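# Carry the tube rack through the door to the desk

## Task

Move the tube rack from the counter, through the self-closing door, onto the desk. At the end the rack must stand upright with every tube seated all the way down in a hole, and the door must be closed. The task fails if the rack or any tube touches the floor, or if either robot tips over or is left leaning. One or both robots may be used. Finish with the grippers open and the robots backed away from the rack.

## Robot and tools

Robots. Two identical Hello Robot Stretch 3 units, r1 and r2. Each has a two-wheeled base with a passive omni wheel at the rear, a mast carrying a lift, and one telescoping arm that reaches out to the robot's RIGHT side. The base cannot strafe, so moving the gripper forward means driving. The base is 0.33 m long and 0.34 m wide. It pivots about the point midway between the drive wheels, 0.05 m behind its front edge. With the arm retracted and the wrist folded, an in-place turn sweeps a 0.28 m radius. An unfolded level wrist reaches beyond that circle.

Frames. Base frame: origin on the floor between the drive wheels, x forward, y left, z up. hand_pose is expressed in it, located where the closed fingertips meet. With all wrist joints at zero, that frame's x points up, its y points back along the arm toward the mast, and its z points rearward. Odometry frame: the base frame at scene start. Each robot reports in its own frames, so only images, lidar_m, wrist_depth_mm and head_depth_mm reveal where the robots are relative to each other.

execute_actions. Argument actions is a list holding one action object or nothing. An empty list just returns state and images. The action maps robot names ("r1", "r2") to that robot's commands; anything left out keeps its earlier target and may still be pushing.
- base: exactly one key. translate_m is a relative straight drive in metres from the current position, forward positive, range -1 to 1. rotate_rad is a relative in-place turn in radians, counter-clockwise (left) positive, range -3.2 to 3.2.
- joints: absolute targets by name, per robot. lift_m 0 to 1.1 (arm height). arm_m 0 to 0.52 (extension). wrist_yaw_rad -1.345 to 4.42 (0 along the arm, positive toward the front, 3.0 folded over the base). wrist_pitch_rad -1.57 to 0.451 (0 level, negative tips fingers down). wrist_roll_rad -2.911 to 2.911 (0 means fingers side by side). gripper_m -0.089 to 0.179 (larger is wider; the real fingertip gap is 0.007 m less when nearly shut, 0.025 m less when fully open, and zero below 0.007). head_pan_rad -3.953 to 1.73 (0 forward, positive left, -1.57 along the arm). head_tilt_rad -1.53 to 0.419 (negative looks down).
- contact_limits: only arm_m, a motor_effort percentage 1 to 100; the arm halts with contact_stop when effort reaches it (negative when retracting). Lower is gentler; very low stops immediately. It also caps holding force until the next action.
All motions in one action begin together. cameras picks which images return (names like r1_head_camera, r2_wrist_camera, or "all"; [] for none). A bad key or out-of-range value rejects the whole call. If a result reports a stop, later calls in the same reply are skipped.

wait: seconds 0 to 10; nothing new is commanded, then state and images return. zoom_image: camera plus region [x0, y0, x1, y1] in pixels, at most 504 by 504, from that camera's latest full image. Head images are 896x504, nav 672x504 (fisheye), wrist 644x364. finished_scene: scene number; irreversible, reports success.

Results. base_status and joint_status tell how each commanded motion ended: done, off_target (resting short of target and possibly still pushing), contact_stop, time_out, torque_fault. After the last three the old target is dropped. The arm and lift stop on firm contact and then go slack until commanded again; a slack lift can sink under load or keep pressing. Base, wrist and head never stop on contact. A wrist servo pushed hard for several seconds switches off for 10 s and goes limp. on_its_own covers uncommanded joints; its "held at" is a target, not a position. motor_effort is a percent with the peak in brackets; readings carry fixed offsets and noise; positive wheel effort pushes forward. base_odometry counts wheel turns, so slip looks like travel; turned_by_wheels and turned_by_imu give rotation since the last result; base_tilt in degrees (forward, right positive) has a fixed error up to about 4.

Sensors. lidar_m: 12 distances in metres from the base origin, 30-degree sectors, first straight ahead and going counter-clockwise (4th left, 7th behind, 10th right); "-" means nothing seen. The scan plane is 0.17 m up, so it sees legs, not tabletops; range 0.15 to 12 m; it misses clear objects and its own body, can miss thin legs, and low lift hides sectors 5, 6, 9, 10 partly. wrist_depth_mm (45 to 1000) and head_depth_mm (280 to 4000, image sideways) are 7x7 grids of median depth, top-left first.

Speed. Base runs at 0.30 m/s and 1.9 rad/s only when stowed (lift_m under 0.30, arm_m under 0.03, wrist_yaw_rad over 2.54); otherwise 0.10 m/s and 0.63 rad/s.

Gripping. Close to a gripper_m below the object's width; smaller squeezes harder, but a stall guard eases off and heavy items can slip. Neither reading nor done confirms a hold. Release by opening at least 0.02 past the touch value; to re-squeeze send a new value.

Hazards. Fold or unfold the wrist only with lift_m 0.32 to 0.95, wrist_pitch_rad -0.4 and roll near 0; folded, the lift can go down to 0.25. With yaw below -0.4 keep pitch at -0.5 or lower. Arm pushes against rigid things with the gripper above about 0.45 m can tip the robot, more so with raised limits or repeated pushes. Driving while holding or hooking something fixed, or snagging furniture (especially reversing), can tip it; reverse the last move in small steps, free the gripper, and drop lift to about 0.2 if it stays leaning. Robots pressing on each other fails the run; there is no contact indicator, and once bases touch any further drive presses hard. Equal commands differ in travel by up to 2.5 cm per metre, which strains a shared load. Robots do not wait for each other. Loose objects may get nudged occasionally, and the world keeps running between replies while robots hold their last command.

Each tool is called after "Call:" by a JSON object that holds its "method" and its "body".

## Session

Call:
{"method": "execute_actions", "body": {"actions": []}}

Scene clock: 0.00 s.
r1.base_odometry: x=+0.000 y=+0.000 heading=+0.000 (m, m, rad; r1's odometry frame)
r1.turned_by_wheels: +0.000 (rad since the last result)
r1.turned_by_imu: +0.000 (rad since the last result)
r1.base_tilt: forward=+0.2 right=+2.0 (deg)
r1.lidar_m: 0.64 0.68 0.74 0.73 0.77 1.11 1.38 1.46 2.20 1.37 0.86 0.66
r1.head_depth_mm: 589 587 586 583 582 580 578 / 591 591 589 586 586 584 582 / 596 594 593 593 589 588 585 / 599 599 596 594 591 591 588 / 605 601 599 598 597 594 592 / 608 606 603 603 598 597 596 / 610 607 606 604 602 601 599
r1.base_status: not commanded
r1.joint_positions: lift_m=+0.342 arm_m=-0.002 wrist_yaw_rad=+3.088 wrist_pitch_rad=-0.536 wrist_roll_rad=+0.013 gripper_m=+0.037 head_pan_rad=+0.016 head_tilt_rad=+0.003
r1.joint_status: not commanded
r1.motor_effort: left_wheel=-1 right_wheel=+0 lift_m=+36 arm_m=+0 wrist_yaw_rad=+0 wrist_pitch_rad=+6 wrist_roll_rad=+1 gripper_m=-1 head_pan_rad=+0 head_tilt_rad=+1 (%)
r1.hand_pose: x=-0.0101 y=+0.0644 z=+0.3291 quat_wxyz=(+0.207, +0.691, +0.168, +0.672) (m; r1's base frame)
r1.wrist_depth_mm: 730 732 727 718 711 720 695 / 822 794 809 805 798 795 762 / 862 860 - 860 858 882 751 / 722 710 717 726 748 754 709 / 596 602 607 619 613 610 624 / 514 530 - - 529 524 521 / 456 - - - 457 455 461
r2.base_odometry: x=+0.000 y=+0.000 heading=+0.000 (m, m, rad; r2's odometry frame)
r2.turned_by_wheels: +0.000 (rad since the last result)
r2.turned_by_imu: +0.000 (rad since the last result)
r2.base_tilt: forward=+1.4 right=-1.4 (deg)
r2.lidar_m: 1.73 1.77 1.14 1.08 1.11 0.93 0.88 0.90 1.17 2.07 2.11 1.85
r2.head_depth_mm: 1671 1689 1703 1708 1703 1727 1735 / 1666 1680 1677 1700 1703 1710 1718 / 1664 1669 1681 1682 1688 1690 1711 / 1654 1659 1660 1675 1687 1702 1697 / 1646 1656 1659 1669 1675 1688 1691 / 1643 1646 1646 1662 1664 1683 1686 / 1628 1638 1643 1655 1655 1675 1676
r2.base_status: not commanded
r2.joint_positions: lift_m=+0.518 arm_m=+0.000 wrist_yaw_rad=+3.078 wrist_pitch_rad=-0.606 wrist_roll_rad=+0.016 gripper_m=+0.037 head_pan_rad=-0.010 head_tilt_rad=-0.002
r2.joint_status: not commanded
r2.motor_effort: left_wheel=+0 right_wheel=+0 lift_m=+24 arm_m=+0 wrist_yaw_rad=+0 wrist_pitch_rad=+3 wrist_roll_rad=+1 gripper_m=+0 head_pan_rad=-1 head_tilt_rad=+1 (%)
r2.hand_pose: x=-0.0088 y=+0.0513 z=+0.4908 quat_wxyz=(+0.234, +0.686, +0.188, +0.662) (m; r2's base frame)
r2.wrist_depth_mm: - - - - - - - / - - - - - - - / - - - - - 980 965 / 885 890 877 863 854 856 832 / 783 772 769 759 763 740 730 / 691 680 687 682 637 665 648 / 620 618 - - 596 593 583
pictures: r1_head_camera (sideways: a quarter turn clockwise sets it upright), r1_nav_camera (sideways: a quarter turn counterclockwise sets it upright), r1_wrist_camera, r2_head_camera (sideways: a quarter turn clockwise sets it upright), r2_nav_camera (sideways: a quarter turn counterclockwise sets it upright), r2_wrist_camera
Images, in order (width x height): r1_head_camera 896x504, r1_nav_camera 672x504, r1_wrist_camera 644x364, r2_head_camera 896x504, r2_nav_camera 672x504, r2_wrist_camera 644x364.

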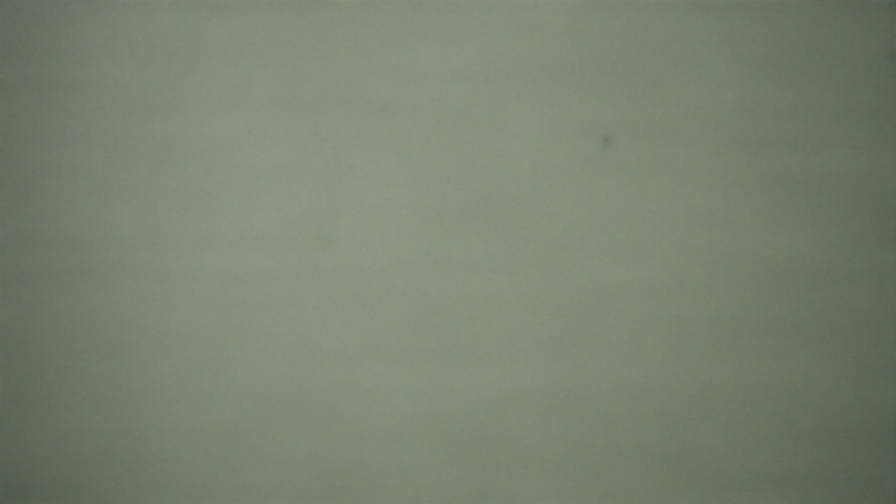

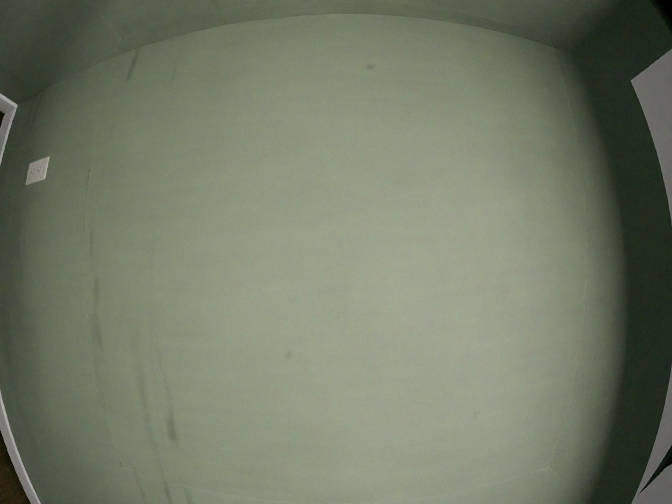

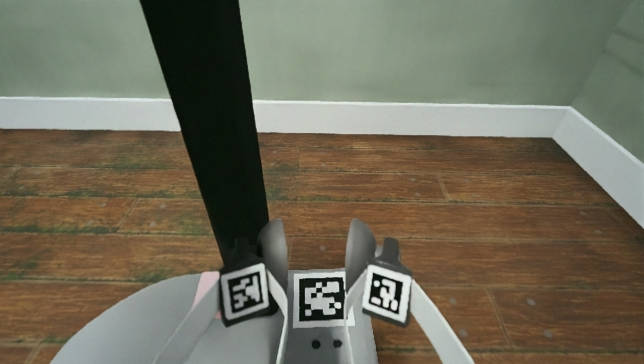

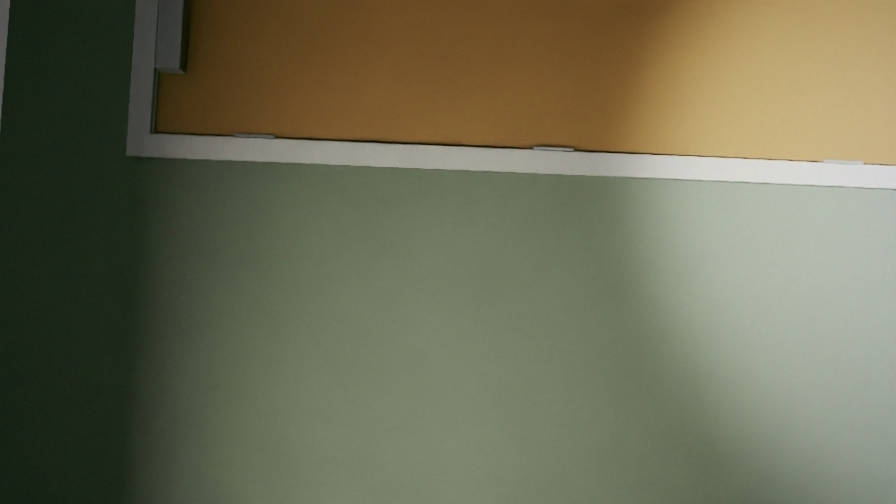

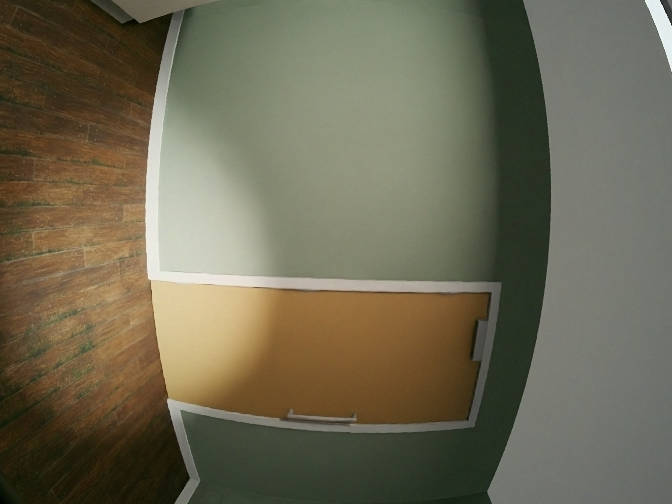

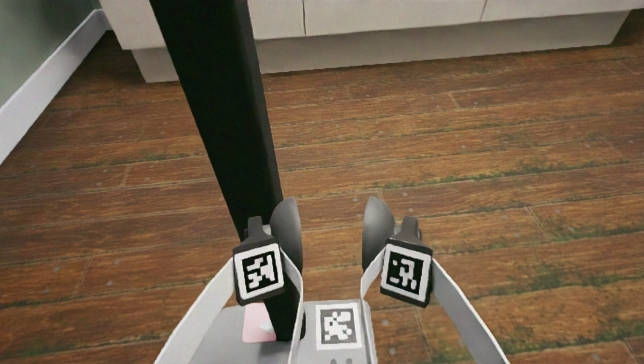

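Call:
{"method": "execute_actions", "body": {"actions": [{"r1":{"joints":{"head_pan_rad":-2.6,"head_tilt_rad":-0.4,"lift_m":0.25}},"r2":{"joints":{"head_pan_rad":1.6,"head_tilt_rad":-0.4}}}], "cameras": ["r1_nav_camera","r2_nav_camera","r2_head_camera"]}}

Scene clock: 2.07 s.
r1.base_odometry: x=+0.000 y=+0.000 heading=+0.000 (m, m, rad; r1's odometry frame)
r1.turned_by_wheels: +0.000 (rad since the last result)
r1.turned_by_imu: +0.000 (rad since the last result)
r1.base_tilt: forward=+0.1 right=+2.0 (deg)
r1.lidar_m: 0.64 0.68 0.74 0.73 0.77 1.11 1.38 1.46 2.21 1.37 0.86 0.66
r1.head_depth_mm: 1154 1219 1293 1369 1468 1550 1366 / 1223 1291 1382 1464 1589 1640 1354 / 1298 1382 1473 1583 1718 1697 1349 / 1382 1477 1594 1710 1859 1704 1355 / 1490 1585 1721 1878 2011 1694 1350 / 1675 1808 1972 2166 2238 1695 1346 / 1814 1986 2139 2408 2209 1689 1348
r1.base_status: not commanded
r1.joint_positions: lift_m=+0.250 arm_m=-0.002 wrist_yaw_rad=+3.088 wrist_pitch_rad=-0.537 wrist_roll_rad=+0.013 gripper_m=+0.037 head_pan_rad=-2.593 head_tilt_rad=-0.395
r1.joint_status: all done
r1.motor_effort: left_wheel=-1(0) right_wheel=+0(0) lift_m=+27(29) arm_m=+0(0) wrist_yaw_rad=+0(0) wrist_pitch_rad=+6(6) wrist_roll_rad=+1(0) gripper_m=+0(0) head_pan_rad=-3(36) head_tilt_rad=-3(25) (%)
r1.hand_pose: x=-0.0101 y=+0.0643 z=+0.2372 quat_wxyz=(+0.207, +0.690, +0.168, +0.672) (m; r1's base frame)
r1.wrist_depth_mm: 730 708 723 728 714 715 703 / 796 790 797 786 793 798 766 / 713 715 - 732 731 739 712 / 578 571 582 581 589 586 595 / 479 515 - - 488 490 491 / - - - - 424 417 418 / - - - - 366 366 369
r2.base_odometry: x=+0.000 y=+0.000 heading=+0.000 (m, m, rad; r2's odometry frame)
r2.turned_by_wheels: +0.000 (rad since the last result)
r2.turned_by_imu: +0.000 (rad since the last result)
r2.base_tilt: forward=+1.4 right=-1.4 (deg)
r2.lidar_m: 1.73 1.77 1.14 1.08 1.10 0.93 0.88 0.90 1.16 2.07 2.11 1.84
r2.head_depth_mm: 1420 1522 1601 1136 1226 1353 1395 / 1424 1521 1586 1138 1228 1353 1393 / 1417 1517 1590 1141 1223 1354 1388 / 1415 1520 1586 1140 1231 1351 1391 / 1418 1526 1593 1141 1228 1358 1386 / 1420 1520 1585 1142 1236 1363 1377 / 1419 1526 1589 1144 1233 1355 1408
r2.base_status: not commanded
r2.joint_positions: lift_m=+0.518 arm_m=+0.000 wrist_yaw_rad=+3.078 wrist_pitch_rad=-0.606 wrist_roll_rad=+0.016 gripper_m=+0.037 head_pan_rad=+1.593 head_tilt_rad=-0.395
r2.joint_status: all done
r2.motor_effort: left_wheel=+0(0) right_wheel=+0(1) lift_m=+24(24) arm_m=+0(0) wrist_yaw_rad=-2(1) wrist_pitch_rad=+2(3) wrist_roll_rad=+1(0) gripper_m=+0(0) head_pan_rad=+1(29) head_tilt_rad=-2(24) (%)
r2.hand_pose: x=-0.0088 y=+0.0513 z=+0.4908 quat_wxyz=(+0.234, +0.686, +0.188, +0.662) (m; r2's base frame)
r2.wrist_depth_mm: - - - - - - - / - - - - - - - / - - - - - 979 984 / 912 893 881 874 845 852 828 / 791 795 768 759 768 745 738 / 695 684 686 684 650 667 662 / 620 622 - - 597 596 593
pictures: r1_nav_camera (sideways: a quarter turn counterclockwise sets it upright), r2_head_camera (sideways: a quarter turn clockwise sets it upright), r2_nav_camera (sideways: a quarter turn counterclockwise sets it upright)
Images, in order (width x height): r1_nav_camera 672x504, r2_head_camera 896x504, r2_nav_camera 672x504.

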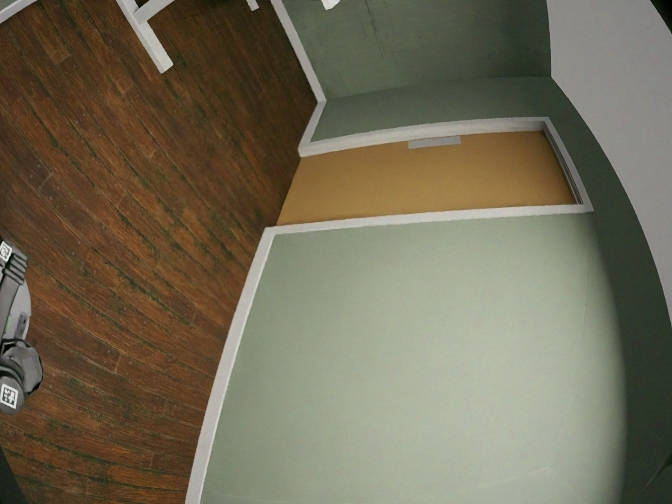

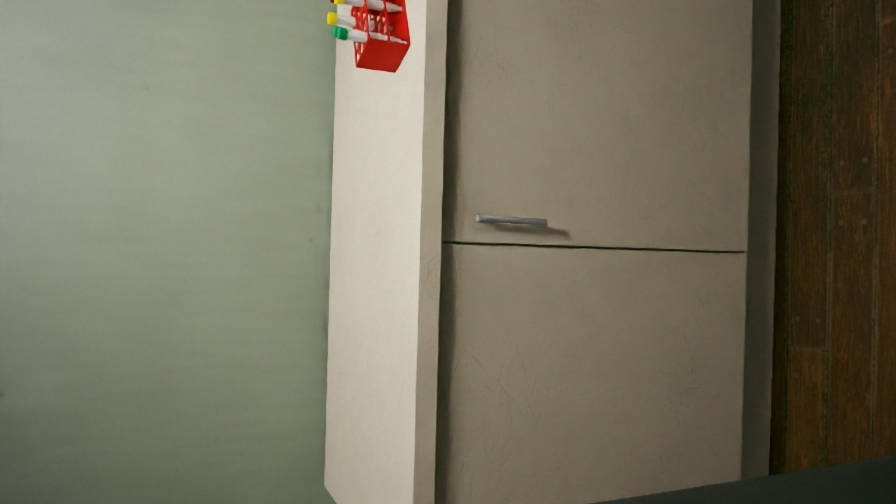

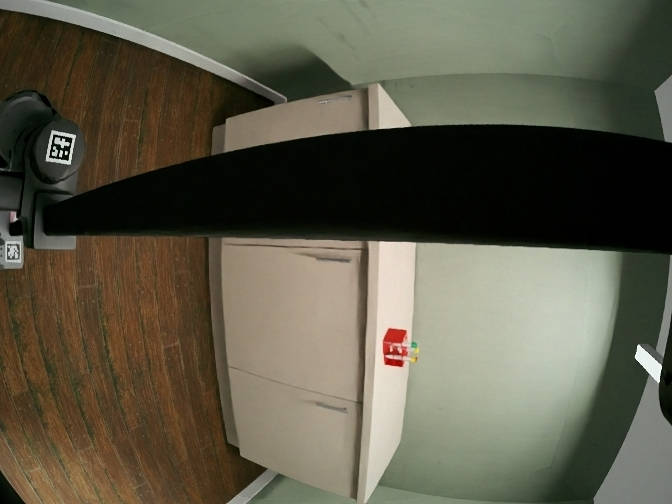

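Call:
{"method": "execute_actions", "body": {"actions": [{"r1":{"base":{"rotate_rad":-2.38}},"r2":{"base":{"translate_m":0.42},"joints":{"lift_m":0.25}}}], "cameras": []}}

Call:
{"method": "execute_actions", "body": {"actions": [{"r1":{"base":{"translate_m":1.0}},"r2":{"base":{"rotate_rad":1.57}}}], "cameras": []}}

Call:
{"method": "execute_actions", "body": {"actions": [{"r1":{"base":{"translate_m":0.3},"joints":{"head_pan_rad":-0.8}},"r2":{"base":{"translate_m":0.45}}}], "cameras": ["r1_nav_camera"]}}

Call:
{"method": "execute_actions", "body": {"actions": [{"r2":{"base":{"rotate_rad":1.57},"joints":{"head_pan_rad":-1.57,"head_tilt_rad":-0.5}}}], "cameras": ["r2_head_camera","r2_nav_camera"]}}

Scene clock: 8.93 s.
r1.base_odometry: x=+0.000 y=+0.000 heading=-2.380 (m, m, rad; r1's odometry frame)
r1.turned_by_wheels: -2.380 (rad since the last result)
r1.turned_by_imu: -2.346 (rad since the last result)
r1.base_tilt: forward=+0.1 right=+1.8 (deg)
r1.lidar_m: 1.66 3.02 1.17 0.72 0.64 0.65 0.78 0.73 0.73 0.87 1.38 1.38
r1.head_depth_mm: 642 693 747 814 899 998 1127 / 627 675 730 795 870 965 1083 / 615 660 712 773 849 932 1042 / 601 644 697 756 823 907 1011 / 589 633 679 733 800 878 974 / 579 618 663 716 776 854 939 / 567 605 649 697 757 828 905
r1.base_status: done
r1.joint_positions: lift_m=+0.250 arm_m=-0.002 wrist_yaw_rad=+3.088 wrist_pitch_rad=-0.537 wrist_roll_rad=+0.013 gripper_m=+0.037 head_pan_rad=-2.593 head_tilt_rad=-0.396
r1.joint_status: not commanded
r1.motor_effort: left_wheel=+1(8) right_wheel=-5(11) lift_m=+28(28) arm_m=+0(0) wrist_yaw_rad=+0(0) wrist_pitch_rad=+6(6) wrist_roll_rad=+0(1) gripper_m=+0(1) head_pan_rad=-3(3) head_tilt_rad=-2(3) (%)
r1.hand_pose: x=-0.0101 y=+0.0642 z=+0.2371 quat_wxyz=(+0.207, +0.690, +0.168, +0.672) (m; r1's base frame)
r1.wrist_depth_mm: 490 551 741 894 - - - / 517 597 799 908 992 - - / 549 642 - 726 728 733 751 / 551 569 578 587 586 584 589 / 476 511 - - 487 489 492 / - - - - 423 422 419 / - - - - 364 364 366
r2.base_odometry: x=+0.420 y=+0.000 heading=+0.000 (m, m, rad; r2's odometry frame)
r2.turned_by_wheels: +0.000 (rad since the last result)
r2.turned_by_imu: +0.000 (rad since the last result)
r2.base_tilt: forward=+1.4 right=-1.4 (deg)
r2.lidar_m: 1.32 1.35 1.17 1.11 1.13 1.37 1.29 1.32 1.71 2.04 2.03 1.40
r2.head_depth_mm: 1439 1543 1615 1165 1255 1384 1391 / 1447 1548 1616 1167 1260 1381 1390 / 1444 1552 1625 1168 1259 1383 1382 / 1440 1553 1608 1170 1260 1389 1385 / 1439 1550 1619 1171 1262 1391 1384 / 1441 1546 1610 1173 1265 1395 1378 / 1444 1550 1612 1172 1265 1395 1415
r2.base_status: done
r2.joint_positions: lift_m=+0.250 arm_m=+0.000 wrist_yaw_rad=+3.078 wrist_pitch_rad=-0.607 wrist_roll_rad=+0.016 gripper_m=+0.037 head_pan_rad=+1.593 head_tilt_rad=-0.395
r2.joint_status: all done
r2.motor_effort: left_wheel=+0(4) right_wheel=+0(7) lift_m=+21(21) arm_m=+0(0) wrist_yaw_rad=+1(0) wrist_pitch_rad=+3(3) wrist_roll_rad=+0(0) gripper_m=+0(0) head_pan_rad=+1(2) head_tilt_rad=-2(2) (%)
r2.hand_pose: x=-0.0088 y=+0.0512 z=+0.2230 quat_wxyz=(+0.234, +0.686, +0.188, +0.662) (m; r2's base frame)
r2.wrist_depth_mm: 944 938 896 899 873 848 833 / 742 728 - 700 695 683 672 / 613 602 - 585 583 567 562 / 525 526 - 531 493 489 480 / 466 - - - 441 429 421 / - - - - - 381 374 / - - - - 347 344 343
pictures: none
No camera images: the call's "cameras" was empty. Leave "cameras" out to get every camera's image.

Scene clock: 13.97 s.
r1.base_odometry: x=-0.724 y=-0.690 heading=-2.380 (m, m, rad; r1's odometry frame)
r1.turned_by_wheels: +0.000 (rad since the last result)
r1.turned_by_imu: -0.004 (rad since the last result)
r1.base_tilt: forward=+0.2 right=+1.9 (deg)
r1.lidar_m: 0.86 1.61 2.04 1.04 1.30 1.30 1.57 1.47 1.32 0.81 0.72 0.72
r1.head_depth_mm: 1340 1434 1560 1700 1874 1690 1357 / 1300 1400 1527 1653 1829 1707 1362 / 1276 1367 1480 1597 1762 1691 1346 / 1254 1342 1440 1571 1713 1686 1351 / 1230 1314 1410 1523 1660 1693 1355 / 1203 1285 1376 1486 1616 1694 1351 / 1173 1254 1340 1450 1569 1651 1342
r1.base_status: done
r1.joint_positions: lift_m=+0.250 arm_m=-0.002 wrist_yaw_rad=+3.088 wrist_pitch_rad=-0.537 wrist_roll_rad=+0.013 gripper_m=+0.037 head_pan_rad=-2.593 head_tilt_rad=-0.396
r1.joint_status: not commanded
r1.motor_effort: left_wheel=+2(7) right_wheel=-5(9) lift_m=+29(29) arm_m=+0(0) wrist_yaw_rad=+0(0) wrist_pitch_rad=+6(6) wrist_roll_rad=+0(0) gripper_m=+0(0) head_pan_rad=-3(3) head_tilt_rad=-2(2) (%)
r1.hand_pose: x=-0.0101 y=+0.0642 z=+0.2371 quat_wxyz=(+0.207, +0.690, +0.168, +0.672) (m; r1's base frame)
r1.wrist_depth_mm: 986 - - - - - - / 936 943 962 945 981 986 994 / 708 709 - 727 734 738 753 / 580 580 577 586 582 597 591 / 478 514 - - 487 488 496 / - - - - 423 416 421 / - - - - 365 368 367
r2.base_odometry: x=+0.420 y=+0.000 heading=+1.570 (m, m, rad; r2's odometry frame)
r2.turned_by_wheels: +1.570 (rad since the last result)
r2.turned_by_imu: +1.588 (rad since the last result)
r2.base_tilt: forward=+1.4 right=-1.4 (deg)
r2.lidar_m: 1.11 1.13 1.37 1.29 1.32 1.71 2.04 2.04 1.40 1.32 1.34 1.17
r2.head_depth_mm: 1085 1165 1251 1355 1492 1615 1402 / 1086 1159 1258 1357 1483 1614 1388 / 1088 1166 1255 1357 1480 1610 1391 / 1087 1161 1252 1360 1477 1602 1392 / 1083 1159 1252 1355 1483 1598 1384 / 1089 1161 1252 1352 1474 1594 1379 / 1077 1155 1245 1356 1473 1582 1389
r2.base_status: done
r2.joint_positions: lift_m=+0.250 arm_m=+0.000 wrist_yaw_rad=+3.078 wrist_pitch_rad=-0.607 wrist_roll_rad=+0.016 gripper_m=+0.037 head_pan_rad=+1.593 head_tilt_rad=-0.395
r2.joint_status: not commanded
r2.motor_effort: left_wheel=-2(8) right_wheel=+4(15) lift_m=+21(21) arm_m=+0(0) wrist_yaw_rad=-2(1) wrist_pitch_rad=+3(3) wrist_roll_rad=+0(1) gripper_m=-1(1) head_pan_rad=+1(2) head_tilt_rad=-2(3) (%)
r2.hand_pose: x=-0.0088 y=+0.0512 z=+0.2230 quat_wxyz=(+0.234, +0.686, +0.188, +0.662) (m; r2's base frame)
r2.wrist_depth_mm: 949 931 888 887 878 868 837 / 743 745 - 707 692 688 661 / 615 607 - 593 576 573 564 / 520 525 - 528 499 488 480 / 467 - - - 440 427 425 / - - - - - 381 377 / - - - - 345 341 342
pictures: none
No camera images: the call's "cameras" was empty. Leave "cameras" out to get every camera's image.

Scene clock: 17.13 s.
r1.base_odometry: x=-0.941 y=-0.898 heading=-2.379 (m, m, rad; r1's odometry frame)
r1.turned_by_wheels: +0.000 (rad since the last result)
r1.turned_by_imu: -0.001 (rad since the last result)
r1.base_tilt: forward=+0.2 right=+1.9 (deg)
r1.lidar_m: 0.61 1.33 1.93 1.68 1.50 1.50 1.80 1.69 0.95 0.58 0.52 0.52
r1.head_depth_mm: 404 433 465 506 551 607 674 / 404 433 465 504 552 605 675 / 404 433 466 505 551 606 674 / 404 433 467 505 551 607 677 / 405 433 467 506 551 609 677 / 404 433 467 507 553 607 675 / 405 433 467 507 553 609 679
r1.base_status: done
r1.joint_positions: lift_m=+0.250 arm_m=-0.002 wrist_yaw_rad=+3.088 wrist_pitch_rad=-0.537 wrist_roll_rad=+0.013 gripper_m=+0.037 head_pan_rad=-0.807 head_tilt_rad=-0.396
r1.joint_status: all done
r1.motor_effort: left_wheel=+2(8) right_wheel=-5(9) lift_m=+28(28) arm_m=+0(0) wrist_yaw_rad=+0(0) wrist_pitch_rad=+6(6) wrist_roll_rad=+0(0) gripper_m=+0(1) head_pan_rad=+2(38) head_tilt_rad=-2(2) (%)
r1.hand_pose: x=-0.0101 y=+0.0642 z=+0.2371 quat_wxyz=(+0.207, +0.690, +0.168, +0.672) (m; r1's base frame)
r1.wrist_depth_mm: - - - - - - - / 950 953 928 966 980 984 - / 710 712 - 727 739 735 741 / 571 570 574 583 588 582 596 / 477 514 - - 491 485 497 / - - - - 425 417 421 / - - - - 363 364 368
r2.base_odometry: x=+0.421 y=+0.450 heading=+1.570 (m, m, rad; r2's odometry frame)
r2.turned_by_wheels: +0.000 (rad since the last result)
r2.turned_by_imu: +0.000 (rad since the last result)
r2.base_tilt: forward=+1.3 right=-1.3 (deg)
r2.lidar_m: 0.66 0.68 0.88 1.33 1.35 1.75 2.48 1.99 1.37 1.28 1.01 0.70
r2.head_depth_mm: 1117 1195 1291 1400 1527 1626 1394 / 1107 1196 1289 1396 1517 1627 1389 / 1112 1196 1284 1396 1523 1622 1395 / 1113 1197 1289 1389 1518 1627 1382 / 1113 1193 1288 1395 1522 1625 1382 / 1109 1190 1285 1393 1522 1629 1378 / 1111 1193 1282 1390 1518 1626 1395
r2.base_status: done
r2.joint_positions: lift_m=+0.250 arm_m=+0.000 wrist_yaw_rad=+3.078 wrist_pitch_rad=-0.607 wrist_roll_rad=+0.016 gripper_m=+0.037 head_pan_rad=+1.593 head_tilt_rad=-0.395
r2.joint_status: not commanded
r2.motor_effort: left_wheel=-3(3) right_wheel=+4(12) lift_m=+21(21) arm_m=+0(0) wrist_yaw_rad=-1(0) wrist_pitch_rad=+3(3) wrist_roll_rad=+1(0) gripper_m=+0(0) head_pan_rad=+1(2) head_tilt_rad=-2(2) (%)
r2.hand_pose: x=-0.0088 y=+0.0512 z=+0.2229 quat_wxyz=(+0.234, +0.686, +0.188, +0.662) (m; r2's base frame)
r2.wrist_depth_mm: 947 940 888 886 865 858 775 / 746 734 - 713 696 684 667 / 614 606 - 588 582 570 562 / 514 525 - 538 498 489 484 / 466 - - - 442 427 422 / - - - - - 381 377 / - - - - 347 343 340
pictures: r1_nav_camera (sideways: a quarter turn counterclockwise sets it upright)
Images, in order (width x height): r1_nav_camera 672x504.

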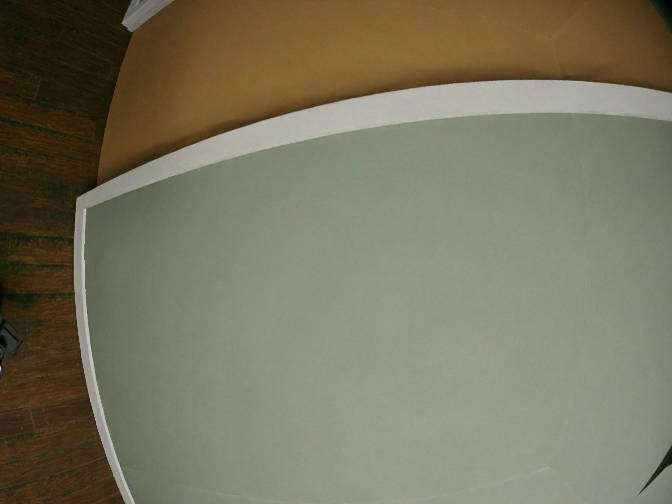

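Scene clock: 19.30 s.
r1.base_odometry: x=-0.941 y=-0.898 heading=-2.379 (m, m, rad; r1's odometry frame)
r1.turned_by_wheels: +0.000 (rad since the last result)
r1.turned_by_imu: +0.000 (rad since the last result)
r1.base_tilt: forward=+0.0 right=+2.0 (deg)
r1.lidar_m: 0.61 1.33 1.93 1.69 1.50 1.50 1.80 1.69 0.95 0.58 0.52 0.52
r1.head_depth_mm: 404 432 465 504 550 606 673 / 403 433 466 505 551 607 675 / 403 433 466 506 550 606 671 / 405 433 467 505 552 608 676 / 404 433 467 507 552 608 676 / 404 435 467 506 552 608 675 / 404 434 467 505 552 608 677
r1.base_status: not commanded
r1.joint_positions: lift_m=+0.250 arm_m=-0.002 wrist_yaw_rad=+3.088 wrist_pitch_rad=-0.537 wrist_roll_rad=+0.013 gripper_m=+0.037 head_pan_rad=-0.807 head_tilt_rad=-0.396
r1.joint_status: not commanded
r1.motor_effort: left_wheel=+2(2) right_wheel=-5(5) lift_m=+28(28) arm_m=+0(0) wrist_yaw_rad=+0(0) wrist_pitch_rad=+6(6) wrist_roll_rad=+0(0) gripper_m=+0(1) head_pan_rad=+3(3) head_tilt_rad=-2(2) (%)
r1.hand_pose: x=-0.0101 y=+0.0642 z=+0.2371 quat_wxyz=(+0.207, +0.690, +0.168, +0.672) (m; r1's base frame)
r1.wrist_depth_mm: - - - - - - - / 935 986 938 954 976 992 - / 708 713 - 729 737 729 746 / 565 563 579 578 583 586 591 / 480 508 - - 490 488 492 / - - - - 423 421 420 / - - - - 362 364 363
r2.base_odometry: x=+0.421 y=+0.450 heading=+3.139 (m, m, rad; r2's odometry frame)
r2.turned_by_wheels: +1.570 (rad since the last result)
r2.turned_by_imu: +1.588 (rad since the last result)
r2.base_tilt: forward=+1.4 right=-1.3 (deg)
r2.lidar_m: 1.33 1.35 1.74 2.48 2.00 1.36 1.28 1.01 0.70 0.66 0.68 0.88
r2.head_depth_mm: 1063 1160 1219 805 794 903 1051 / 1062 1155 1208 801 782 904 1052 / 1057 1149 1205 795 792 901 1050 / 1055 1151 1192 771 790 899 1043 / 1049 1146 1185 751 789 899 1043 / 1050 1144 1180 784 789 897 1040 / 1051 1140 1173 781 787 895 1041
r2.base_status: done
r2.joint_positions: lift_m=+0.250 arm_m=+0.000 wrist_yaw_rad=+3.078 wrist_pitch_rad=-0.607 wrist_roll_rad=+0.016 gripper_m=+0.037 head_pan_rad=-1.563 head_tilt_rad=-0.494
r2.joint_status: all done
r2.motor_effort: left_wheel=-2(7) right_wheel=+4(15) lift_m=+21(21) arm_m=+0(0) wrist_yaw_rad=+0(0) wrist_pitch_rad=+3(3) wrist_roll_rad=+0(1) gripper_m=-1(0) head_pan_rad=-2(29) head_tilt_rad=-3(12) (%)
r2.hand_pose: x=-0.0088 y=+0.0512 z=+0.2229 quat_wxyz=(+0.234, +0.686, +0.188, +0.662) (m; r2's base frame)
r2.wrist_depth_mm: 948 922 893 896 861 850 831 / 743 734 - 716 693 689 677 / 611 609 - 588 574 574 560 / 520 526 - 530 494 488 481 / 465 - - - 443 429 425 / - - - - - 381 376 / - - - - 345 345 340
pictures: r2_head_camera (sideways: a quarter turn clockwise sets it upright), r2_nav_camera (sideways: a quarter turn counterclockwise sets it upright)
Images, in order (width x height): r2_head_camera 896x504, r2_nav_camera 672x504.

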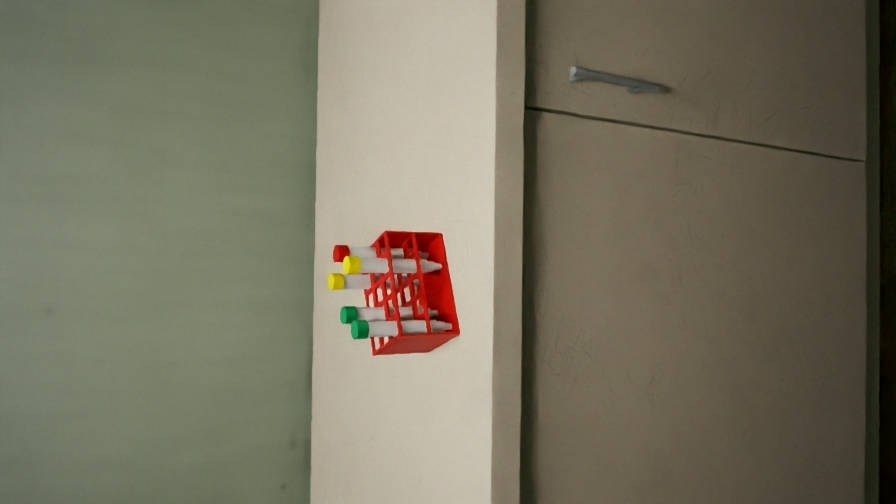

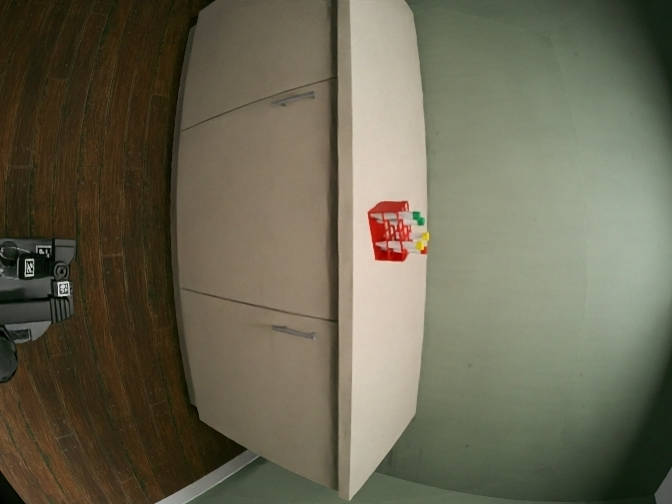

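Call:
{"method": "execute_actions", "body": {"actions": [{"r1":{"base":{"rotate_rad":0.78},"joints":{"head_pan_rad":-1.57,"wrist_yaw_rad":3.0,"wrist_pitch_rad":-0.4}},"r2":{"base":{"translate_m":0.06},"joints":{"lift_m":0.9,"wrist_pitch_rad":-0.4}}}], "cameras": []}}

Call:
{"method": "execute_actions", "body": {"actions": [{"r1":{"base":{"translate_m":0.8}},"r2":{"joints":{"wrist_yaw_rad":0.0,"gripper_m":0.179}}}], "cameras": ["r1_nav_camera"]}}

Call:
{"method": "execute_actions", "body": {"actions": [{"r2":{"joints":{"wrist_pitch_rad":0.0,"arm_m":0.1}}}], "cameras": ["r2_wrist_camera","r2_head_camera"]}}

Scene clock: 27.67 s.
r1.base_odometry: x=-0.941 y=-0.898 heading=-1.600 (m, m, rad; r1's odometry frame)
r1.turned_by_wheels: +0.780 (rad since the last result)
r1.turned_by_imu: +0.768 (rad since the last result)
r1.base_tilt: forward=+0.2 right=+1.9 (deg)
r1.lidar_m: 2.07 1.93 1.11 1.50 1.58 1.74 1.69 0.71 0.53 0.52 0.55 0.88
r1.head_depth_mm: 406 434 468 507 553 609 676 / 406 435 469 508 554 610 676 / 407 437 471 509 555 609 679 / 408 437 472 511 558 613 680 / 410 439 473 511 559 615 686 / 410 440 473 513 559 616 689 / 411 440 475 516 562 619 690
r1.base_status: done
r1.joint_positions: lift_m=+0.250 arm_m=-0.002 wrist_yaw_rad=+3.002 wrist_pitch_rad=-0.420 wrist_roll_rad=+0.013 gripper_m=+0.037 head_pan_rad=-1.563 head_tilt_rad=-0.396
r1.joint_status: all done
r1.motor_effort: left_wheel=-3(7) right_wheel=+4(12) lift_m=+28(28) arm_m=+0(0) wrist_yaw_rad=-2(2) wrist_pitch_rad=+8(8) wrist_roll_rad=+1(0) gripper_m=+1(1) head_pan_rad=-3(34) head_tilt_rad=-2(2) (%)
r1.hand_pose: x=+0.0099 y=+0.0787 z=+0.2625 quat_wxyz=(+0.196, +0.704, +0.098, +0.675) (m; r1's base frame)
r1.wrist_depth_mm: - - - - - - - / - - - - - - - / 907 894 963 939 936 968 972 / 696 693 704 709 711 722 719 / 548 549 574 572 569 572 567 / 457 494 - - 476 472 473 / - - - - 399 403 403
r2.base_odometry: x=+0.361 y=+0.450 heading=+3.139 (m, m, rad; r2's odometry frame)
r2.turned_by_wheels: +0.000 (rad since the last result)
r2.turned_by_imu: -0.001 (rad since the last result)
r2.base_tilt: forward=+1.3 right=-1.3 (deg)
r2.lidar_m: 1.27 1.29 1.67 2.49 2.08 1.43 1.34 1.01 0.70 0.66 0.67 0.87
r2.head_depth_mm: 1059 1151 1213 803 790 900 - / 1060 1148 1206 800 789 897 1000 / 1053 1150 1205 773 786 894 999 / 1050 1143 1193 754 786 892 993 / 1046 1142 1185 784 784 891 985 / 1043 1140 1183 783 784 893 1030 / 1040 1136 1174 782 783 892 1034
r2.base_status: done
r2.joint_positions: lift_m=+0.900 arm_m=+0.000 wrist_yaw_rad=+3.078 wrist_pitch_rad=-0.422 wrist_roll_rad=+0.016 gripper_m=+0.037 head_pan_rad=-1.563 head_tilt_rad=-0.494
r2.joint_status: all done
r2.motor_effort: left_wheel=-3(7) right_wheel=+5(13) lift_m=+26(28) arm_m=+0(0) wrist_yaw_rad=+0(0) wrist_pitch_rad=+6(5) wrist_roll_rad=+0(0) gripper_m=+0(0) head_pan_rad=-3(2) head_tilt_rad=-3(3) (%)
r2.hand_pose: x=-0.0071 y=+0.0783 z=+0.9117 quat_wxyz=(+0.171, +0.701, +0.125, +0.681) (m; r2's base frame)
r2.wrist_depth_mm: - - - - - - - / - - - - - - - / - - - - - - - / - - - - - - - / - - - - - - - / - - - - - - - / - - - - - - -
pictures: none
No camera images: the call's "cameras" was empty. Leave "cameras" out to get every camera's image.

Scene clock: 32.13 s.
r1.base_odometry: x=-0.964 y=-1.697 heading=-1.600 (m, m, rad; r1's odometry frame)
r1.turned_by_wheels: +0.000 (rad since the last result)
r1.turned_by_imu: -0.004 (rad since the last result)
r1.base_tilt: forward=+0.2 right=+1.9 (deg)
r1.lidar_m: 1.27 1.34 1.30 1.47 1.07 2.17 1.88 0.74 0.64 0.63 0.66 0.82
r1.head_depth_mm: 497 531 574 621 675 746 827 / 497 535 573 622 678 744 826 / 498 534 574 624 681 748 831 / 499 535 576 627 682 749 832 / 500 536 578 626 683 752 836 / 501 538 579 626 685 754 838 / 502 539 580 629 687 755 838
r1.base_status: done
r1.joint_positions: lift_m=+0.250 arm_m=-0.002 wrist_yaw_rad=+3.001 wrist_pitch_rad=-0.419 wrist_roll_rad=+0.013 gripper_m=+0.037 head_pan_rad=-1.563 head_tilt_rad=-0.396
r1.joint_status: not commanded
r1.motor_effort: left_wheel=-3(6) right_wheel=+4(12) lift_m=+28(28) arm_m=+0(0) wrist_yaw_rad=-1(1) wrist_pitch_rad=+9(9) wrist_roll_rad=+0(1) gripper_m=+0(1) head_pan_rad=-3(3) head_tilt_rad=-2(2) (%)
r1.hand_pose: x=+0.0101 y=+0.0788 z=+0.2628 quat_wxyz=(+0.196, +0.704, +0.097, +0.675) (m; r1's base frame)
r1.wrist_depth_mm: - - - - - - - / - - - - - - - / 937 915 933 949 948 959 956 / 694 691 722 704 705 721 710 / 551 565 582 568 565 567 571 / 463 493 - - 478 468 472 / - - - - 401 402 402
r2.base_odometry: x=+0.361 y=+0.450 heading=+3.139 (m, m, rad; r2's odometry frame)
r2.turned_by_wheels: +0.000 (rad since the last result)
r2.turned_by_imu: -0.001 (rad since the last result)
r2.base_tilt: forward=+1.3 right=-1.4 (deg)
r2.lidar_m: 1.27 1.29 1.67 2.48 2.09 1.43 1.34 1.01 0.70 0.66 0.67 0.88
r2.head_depth_mm: 1058 1153 1216 804 790 882 - / 1061 1146 1212 797 788 877 1009 / 1052 1147 1202 773 786 862 - / 1053 1146 1199 754 785 879 1015 / 1050 1140 1184 785 785 873 1035 / 1045 1142 1181 784 784 893 1036 / 1043 1136 1167 780 782 888 1032
r2.base_status: not commanded
r2.joint_positions: lift_m=+0.900 arm_m=+0.000 wrist_yaw_rad=+0.002 wrist_pitch_rad=-0.422 wrist_roll_rad=+0.016 gripper_m=+0.179 head_pan_rad=-1.563 head_tilt_rad=-0.494
r2.joint_status: all done
r2.motor_effort: left_wheel=-3(4) right_wheel=+4(5) lift_m=+26(26) arm_m=+0(0) wrist_yaw_rad=-2(3) wrist_pitch_rad=+6(6) wrist_roll_rad=+0(0) gripper_m=+0(99) head_pan_rad=-3(3) head_tilt_rad=-3(2) (%)
r2.hand_pose: x=-0.0211 y=-0.3692 z=+0.9117 quat_wxyz=(+0.686, +0.148, -0.697, -0.149) (m; r2's base frame)
r2.wrist_depth_mm: 644 616 537 467 569 547 526 / 392 401 404 402 401 410 407 / 444 448 453 459 462 465 473 / 491 495 501 512 515 525 536 / 544 551 566 580 589 592 589 / 625 652 653 652 664 682 - / 746 736 756 780 797 813 857
pictures: r1_nav_camera (sideways: a quarter turn counterclockwise sets it upright)
Images, in order (width x height): r1_nav_camera 672x504.

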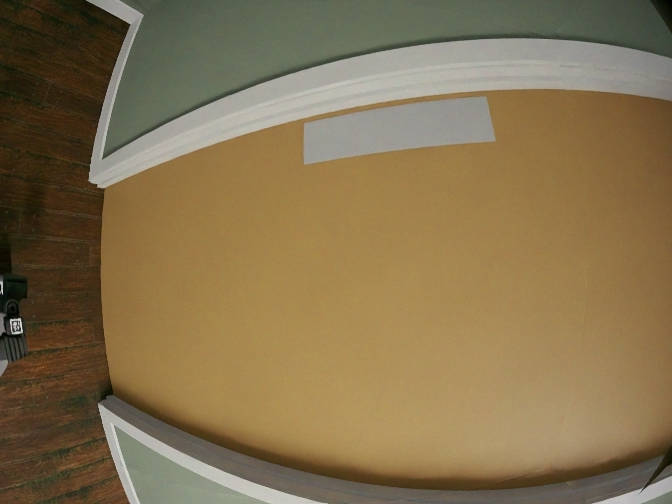

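Scene clock: 34.10 s.
r1.base_odometry: x=-0.964 y=-1.697 heading=-1.600 (m, m, rad; r1's odometry frame)
r1.turned_by_wheels: +0.000 (rad since the last result)
r1.turned_by_imu: +0.000 (rad since the last result)
r1.base_tilt: forward=+0.1 right=+2.0 (deg)
r1.lidar_m: 1.27 1.33 1.30 1.47 1.07 2.17 1.88 0.74 0.64 0.63 0.66 0.83
r1.head_depth_mm: 496 532 571 619 677 742 825 / 497 532 575 622 677 747 827 / 499 534 575 625 679 745 831 / 498 534 576 623 681 749 836 / 501 535 577 626 682 751 836 / 501 536 579 628 683 753 838 / 501 537 580 628 687 757 842
r1.base_status: not commanded
r1.joint_positions: lift_m=+0.250 arm_m=-0.002 wrist_yaw_rad=+3.001 wrist_pitch_rad=-0.419 wrist_roll_rad=+0.013 gripper_m=+0.037 head_pan_rad=-1.563 head_tilt_rad=-0.396
r1.joint_status: not commanded
r1.motor_effort: left_wheel=-3(2) right_wheel=+4(4) lift_m=+28(29) arm_m=+0(0) wrist_yaw_rad=-2(1) wrist_pitch_rad=+8(8) wrist_roll_rad=+0(1) gripper_m=+0(0) head_pan_rad=-3(3) head_tilt_rad=-2(2) (%)
r1.hand_pose: x=+0.0101 y=+0.0788 z=+0.2628 quat_wxyz=(+0.196, +0.704, +0.097, +0.675) (m; r1's base frame)
r1.wrist_depth_mm: - - - - - - - / - - - - - - - / 918 901 944 945 959 971 946 / 696 688 702 708 708 716 718 / 554 546 587 573 567 567 566 / 464 492 - - 478 470 473 / - - - - 398 404 401
r2.base_odometry: x=+0.361 y=+0.450 heading=+3.139 (m, m, rad; r2's odometry frame)
r2.turned_by_wheels: +0.000 (rad since the last result)
r2.turned_by_imu: +0.000 (rad since the last result)
r2.base_tilt: forward=+1.4 right=-1.3 (deg)
r2.lidar_m: 1.27 1.29 1.67 2.48 2.09 1.43 1.34 1.01 0.70 0.66 0.67 0.87
r2.head_depth_mm: 1055 1155 1213 806 764 - - / 1055 1151 1212 798 - - - / 1050 1153 1204 773 - - 1095 / 1050 1145 1195 755 778 891 1040 / 1046 1143 1187 787 786 890 1036 / 1045 1138 1177 785 784 890 1033 / 1047 1142 1170 779 783 889 1037
r2.base_status: not commanded
r2.joint_positions: lift_m=+0.900 arm_m=+0.100 wrist_yaw_rad=+0.001 wrist_pitch_rad=-0.025 wrist_roll_rad=+0.016 gripper_m=+0.179 head_pan_rad=-1.563 head_tilt_rad=-0.494
r2.joint_status: all done
r2.motor_effort: left_wheel=-3(3) right_wheel=+5(4) lift_m=+26(26) arm_m=+4(3) wrist_yaw_rad=-1(2) wrist_pitch_rad=+7(8) wrist_roll_rad=+0(0) gripper_m=+0(1) head_pan_rad=-3(3) head_tilt_rad=-3(3) (%)
r2.hand_pose: x=-0.0212 y=-0.5002 z=+1.0081 quat_wxyz=(+0.702, +0.009, -0.712, -0.009) (m; r2's base frame)
r2.wrist_depth_mm: 829 835 841 849 879 880 892 / 866 868 876 895 902 900 921 / 888 898 906 935 923 941 954 / 753 734 640 446 687 685 683 / 449 462 406 425 425 419 449 / 339 332 333 333 335 342 - / 361 363 368 370 372 377 383
pictures: r2_head_camera (sideways: a quarter turn clockwise sets it upright), r2_wrist_camera
Images, in order (width x height): r2_head_camera 896x504, r2_wrist_camera 644x364.

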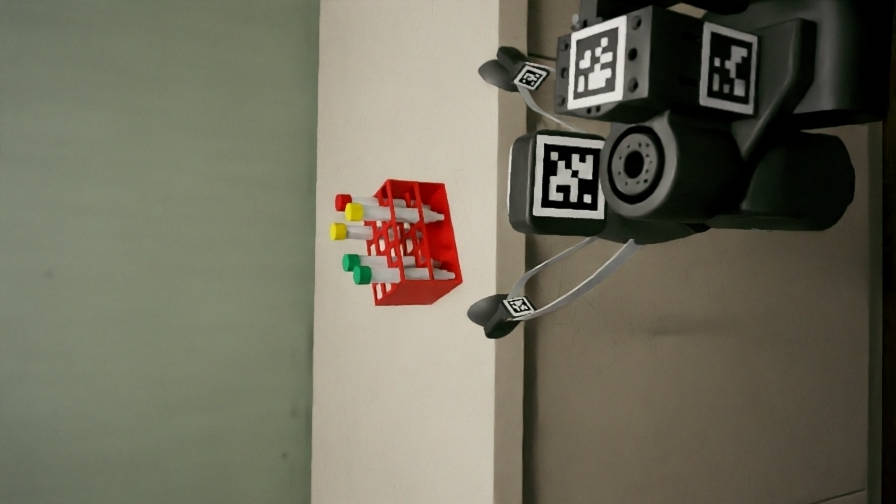

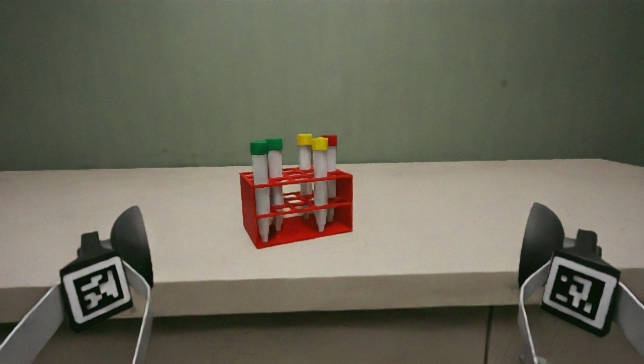

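Call:
{"method": "execute_actions", "body": {"actions": [{"r1":{"base":{"rotate_rad":-0.8}},"r2":{"base":{"translate_m":0.05},"joints":{"lift_m":0.89}}}], "cameras": []}}

Call:
{"method": "execute_actions", "body": {"actions": [{"r1":{"base":{"translate_m":0.35}},"r2":{"joints":{"arm_m":0.3}}}], "cameras": ["r2_wrist_camera","r2_head_camera"]}}

Call:
{"method": "execute_actions", "body": {"actions": [{"r1":{"base":{"rotate_rad":0.8}}}], "cameras": ["r1_nav_camera"]}}

Scene clock: 37.63 s.
r1.base_odometry: x=-0.964 y=-1.697 heading=-2.400 (m, m, rad; r1's odometry frame)
r1.turned_by_wheels: -0.800 (rad since the last result)
r1.turned_by_imu: -0.788 (rad since the last result)
r1.base_tilt: forward=+0.2 right=+2.0 (deg)
r1.lidar_m: 0.69 1.19 1.27 1.30 1.47 1.07 1.74 2.49 1.05 0.70 0.63 0.63
r1.head_depth_mm: 881 974 1085 1242 1432 1585 1364 / 774 846 927 1037 1173 1346 1358 / 688 746 813 891 988 1114 1249 / 615 662 712 774 847 940 1061 / 578 619 667 729 795 876 975 / 585 627 668 715 768 826 903 / 545 578 611 650 696 745 803
r1.base_status: done
r1.joint_positions: lift_m=+0.250 arm_m=-0.002 wrist_yaw_rad=+3.001 wrist_pitch_rad=-0.419 wrist_roll_rad=+0.013 gripper_m=+0.037 head_pan_rad=-1.563 head_tilt_rad=-0.396
r1.joint_status: not commanded
r1.motor_effort: left_wheel=+2(8) right_wheel=-5(11) lift_m=+28(28) arm_m=+0(0) wrist_yaw_rad=-1(1) wrist_pitch_rad=+8(9) wrist_roll_rad=+1(0) gripper_m=+1(1) head_pan_rad=-3(3) head_tilt_rad=-2(2) (%)
r1.hand_pose: x=+0.0101 y=+0.0788 z=+0.2628 quat_wxyz=(+0.196, +0.704, +0.097, +0.675) (m; r1's base frame)
r1.wrist_depth_mm: - - - - - - 947 / - - - - - - 993 / 936 905 944 946 986 985 976 / 685 697 705 716 709 713 725 / 549 560 581 572 570 568 571 / 460 496 - - 474 472 478 / - - - - 400 401 398
r2.base_odometry: x=+0.311 y=+0.450 heading=+3.139 (m, m, rad; r2's odometry frame)
r2.turned_by_wheels: +0.000 (rad since the last result)
r2.turned_by_imu: -0.001 (rad since the last result)
r2.base_tilt: forward=+1.4 right=-1.2 (deg)
r2.lidar_m: 1.22 1.24 1.60 2.49 2.15 1.48 1.39 1.00 0.69 0.65 0.67 0.87
r2.head_depth_mm: 1053 1150 1208 804 772 - - / 1051 1147 1208 797 763 - - / 1049 1145 1205 759 - - 1148 / 1046 1137 1193 753 767 892 1033 / 1046 1134 1186 810 785 884 1030 / 1039 1138 1178 786 778 885 1027 / 1043 1132 1174 778 765 882 1024
r2.base_status: done
r2.joint_positions: lift_m=+0.890 arm_m=+0.100 wrist_yaw_rad=+0.001 wrist_pitch_rad=-0.024 wrist_roll_rad=+0.016 gripper_m=+0.179 head_pan_rad=-1.563 head_tilt_rad=-0.494
r2.joint_status: all done
r2.motor_effort: left_wheel=-3(8) right_wheel=+5(10) lift_m=+21(20) arm_m=+4(4) wrist_yaw_rad=-1(1) wrist_pitch_rad=+7(7) wrist_roll_rad=+0(0) gripper_m=+0(0) head_pan_rad=-2(3) head_tilt_rad=-3(3) (%)
r2.hand_pose: x=-0.0212 y=-0.5002 z=+0.9986 quat_wxyz=(+0.702, +0.009, -0.712, -0.009) (m; r2's base frame)
r2.wrist_depth_mm: 842 844 857 864 860 869 868 / 859 859 877 871 893 892 925 / 893 870 903 900 938 945 938 / 714 703 688 409 587 647 638 / 423 437 414 394 404 398 422 / 321 322 324 330 328 333 - / 356 358 362 364 368 373 379
pictures: none
No camera images: the call's "cameras" was empty. Leave "cameras" out to get every camera's image.

Scene clock: 40.47 s.
r1.base_odometry: x=-1.222 y=-1.934 heading=-2.399 (m, m, rad; r1's odometry frame)
r1.turned_by_wheels: +0.000 (rad since the last result)
r1.turned_by_imu: -0.001 (rad since the last result)
r1.base_tilt: forward=+0.1 right=+1.9 (deg)
r1.lidar_m: 0.36 0.68 1.02 1.20 1.37 1.39 2.02 2.74 0.74 0.44 0.39 0.35
r1.head_depth_mm: 592 642 688 736 803 910 1159 / 525 575 635 705 799 891 983 / 469 508 554 608 676 757 865 / 423 455 491 533 582 645 721 / 385 411 440 474 514 560 618 / 354 375 400 427 460 496 541 / 326 346 366 388 415 446 479
r1.base_status: done
r1.joint_positions: lift_m=+0.250 arm_m=-0.002 wrist_yaw_rad=+3.001 wrist_pitch_rad=-0.419 wrist_roll_rad=+0.013 gripper_m=+0.037 head_pan_rad=-1.563 head_tilt_rad=-0.396
r1.joint_status: not commanded
r1.motor_effort: left_wheel=+3(8) right_wheel=-5(9) lift_m=+29(28) arm_m=+0(0) wrist_yaw_rad=+0(1) wrist_pitch_rad=+8(8) wrist_roll_rad=+0(1) gripper_m=+0(1) head_pan_rad=-3(3) head_tilt_rad=-2(2) (%)
r1.hand_pose: x=+0.0101 y=+0.0788 z=+0.2628 quat_wxyz=(+0.196, +0.704, +0.097, +0.675) (m; r1's base frame)
r1.wrist_depth_mm: - - - - - 867 750 / - - - - - 916 793 / 922 899 963 954 959 917 836 / 693 696 702 707 713 709 724 / 555 558 576 575 567 567 576 / 461 494 - - 476 468 470 / - - - - 399 402 401
r2.base_odometry: x=+0.311 y=+0.450 heading=+3.139 (m, m, rad; r2's odometry frame)
r2.turned_by_wheels: +0.000 (rad since the last result)
r2.turned_by_imu: +0.000 (rad since the last result)
r2.base_tilt: forward=+1.3 right=-1.4 (deg)
r2.lidar_m: 1.22 1.24 1.60 2.49 2.16 1.49 1.39 1.00 0.69 0.65 0.67 0.87
r2.head_depth_mm: 1054 1150 1212 893 - 913 1040 / 1051 1148 1209 - 812 890 1039 / 1051 1142 1203 - 811 889 1034 / 1048 1145 1193 741 779 890 1032 / 1046 1138 1182 787 780 888 1035 / 1045 1132 1179 784 777 886 1026 / 1039 1130 1165 779 765 883 1029
r2.base_status: not commanded
r2.joint_positions: lift_m=+0.890 arm_m=+0.300 wrist_yaw_rad=+0.001 wrist_pitch_rad=-0.024 wrist_roll_rad=+0.016 gripper_m=+0.179 head_pan_rad=-1.563 head_tilt_rad=-0.494
r2.joint_status: all done
r2.motor_effort: left_wheel=-3(3) right_wheel=+5(5) lift_m=+21(21) arm_m=+4(2) wrist_yaw_rad=-1(1) wrist_pitch_rad=+6(6) wrist_roll_rad=+0(0) gripper_m=+0(0) head_pan_rad=-3(2) head_tilt_rad=-3(3) (%)
r2.hand_pose: x=-0.0213 y=-0.7002 z=+0.9987 quat_wxyz=(+0.702, +0.009, -0.712, -0.009) (m; r2's base frame)
r2.wrist_depth_mm: 649 655 663 673 682 683 691 / 673 686 690 696 706 711 714 / 691 697 715 712 720 731 741 / 700 696 607 257 525 644 632 / 417 433 353 223 233 397 424 / 316 281 264 228 246 287 - / 223 231 220 222 225 224 215
pictures: r2_head_camera (sideways: a quarter turn clockwise sets it upright), r2_wrist_camera
Images, in order (width x height): r2_head_camera 896x504, r2_wrist_camera 644x364.

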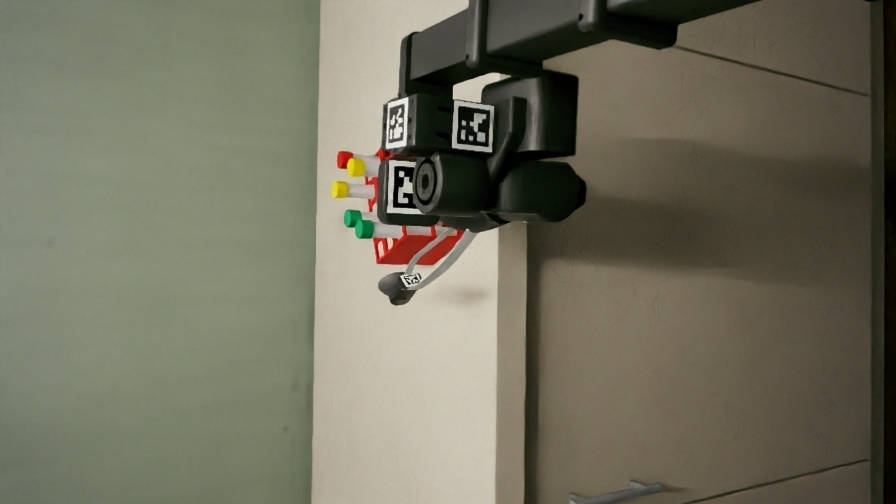

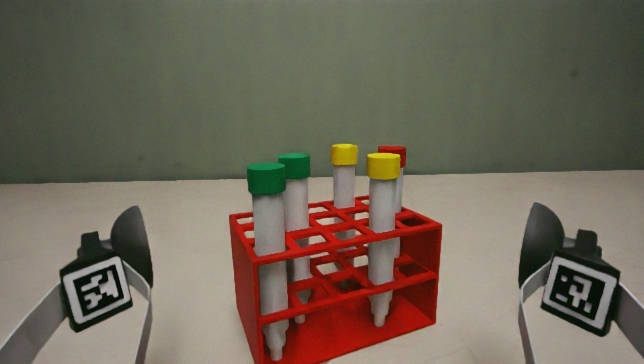

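Scene clock: 42.30 s.
r1.base_odometry: x=-1.222 y=-1.934 heading=-1.600 (m, m, rad; r1's odometry frame)
r1.turned_by_wheels: +0.800 (rad since the last result)
r1.turned_by_imu: +0.788 (rad since the last result)
r1.base_tilt: forward=+0.0 right=+1.8 (deg)
r1.lidar_m: 1.02 1.07 1.37 1.70 1.79 2.53 1.08 0.53 0.40 0.39 0.35 0.47
r1.head_depth_mm: 293 314 339 366 400 439 490 / 294 315 339 367 401 441 491 / 294 315 340 368 401 442 491 / 295 316 340 369 402 443 493 / 295 316 340 369 402 443 494 / 296 316 340 369 403 443 496 / 296 316 341 371 397 427 446
r1.base_status: done
r1.joint_positions: lift_m=+0.250 arm_m=-0.002 wrist_yaw_rad=+3.001 wrist_pitch_rad=-0.419 wrist_roll_rad=+0.013 gripper_m=+0.037 head_pan_rad=-1.563 head_tilt_rad=-0.396
r1.joint_status: not commanded
r1.motor_effort: left_wheel=-3(7) right_wheel=+4(13) lift_m=+29(28) arm_m=+0(0) wrist_yaw_rad=-1(2) wrist_pitch_rad=+8(8) wrist_roll_rad=+1(1) gripper_m=+0(1) head_pan_rad=-3(3) head_tilt_rad=-2(2) (%)
r1.hand_pose: x=+0.0101 y=+0.0788 z=+0.2628 quat_wxyz=(+0.196, +0.704, +0.097, +0.675) (m; r1's base frame)
r1.wrist_depth_mm: - - - - - - - / - - - - - - - / 921 895 958 943 943 959 969 / 687 693 703 711 705 724 723 / 551 557 581 578 560 568 579 / 461 494 - - 476 471 469 / - - - - 400 404 401
r2.base_odometry: x=+0.311 y=+0.450 heading=+3.139 (m, m, rad; r2's odometry frame)
r2.turned_by_wheels: +0.000 (rad since the last result)
r2.turned_by_imu: +0.000 (rad since the last result)
r2.base_tilt: forward=+1.3 right=-1.3 (deg)
r2.lidar_m: 1.22 1.24 1.60 2.49 2.15 1.48 1.39 1.01 0.69 0.65 0.67 0.87
r2.head_depth_mm: 1054 1145 1211 892 - 915 1040 / 1051 1145 1212 - 810 892 1036 / 1051 1144 1204 - 809 892 1035 / 1046 1138 1196 739 779 889 1033 / 1048 1141 1186 787 779 889 1031 / 1039 1138 1173 783 779 884 1026 / 1039 1133 1169 780 764 885 1028
r2.base_status: not commanded
r2.joint_positions: lift_m=+0.890 arm_m=+0.300 wrist_yaw_rad=+0.001 wrist_pitch_rad=-0.024 wrist_roll_rad=+0.016 gripper_m=+0.179 head_pan_rad=-1.563 head_tilt_rad=-0.494
r2.joint_status: not commanded
r2.motor_effort: left_wheel=-3(3) right_wheel=+5(5) lift_m=+21(21) arm_m=+4(4) wrist_yaw_rad=-1(3) wrist_pitch_rad=+6(6) wrist_roll_rad=+0(1) gripper_m=+1(0) head_pan_rad=-3(2) head_tilt_rad=-3(3) (%)
r2.hand_pose: x=-0.0213 y=-0.7002 z=+0.9987 quat_wxyz=(+0.702, +0.009, -0.712, -0.009) (m; r2's base frame)
r2.wrist_depth_mm: 650 649 668 671 679 685 701 / 672 688 684 691 696 710 715 / 693 698 721 727 738 739 749 / 715 697 601 258 520 641 623 / 421 433 356 224 234 395 423 / 320 279 264 228 248 286 - / 222 230 219 222 225 226 215
pictures: r1_nav_camera (sideways: a quarter turn counterclockwise sets it upright)
Images, in order (width x height): r1_nav_camera 672x504.

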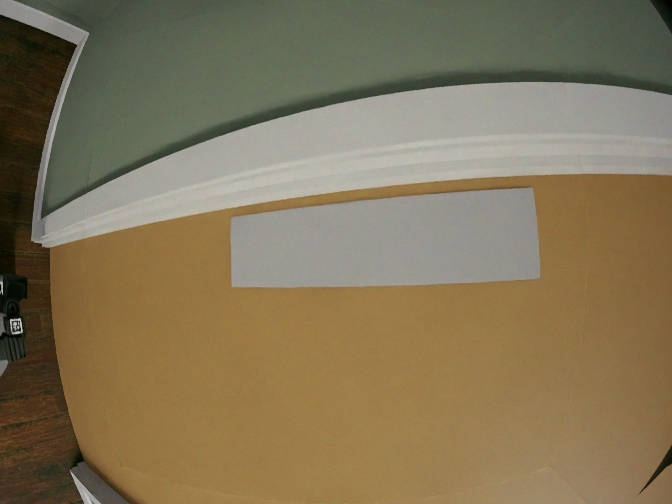

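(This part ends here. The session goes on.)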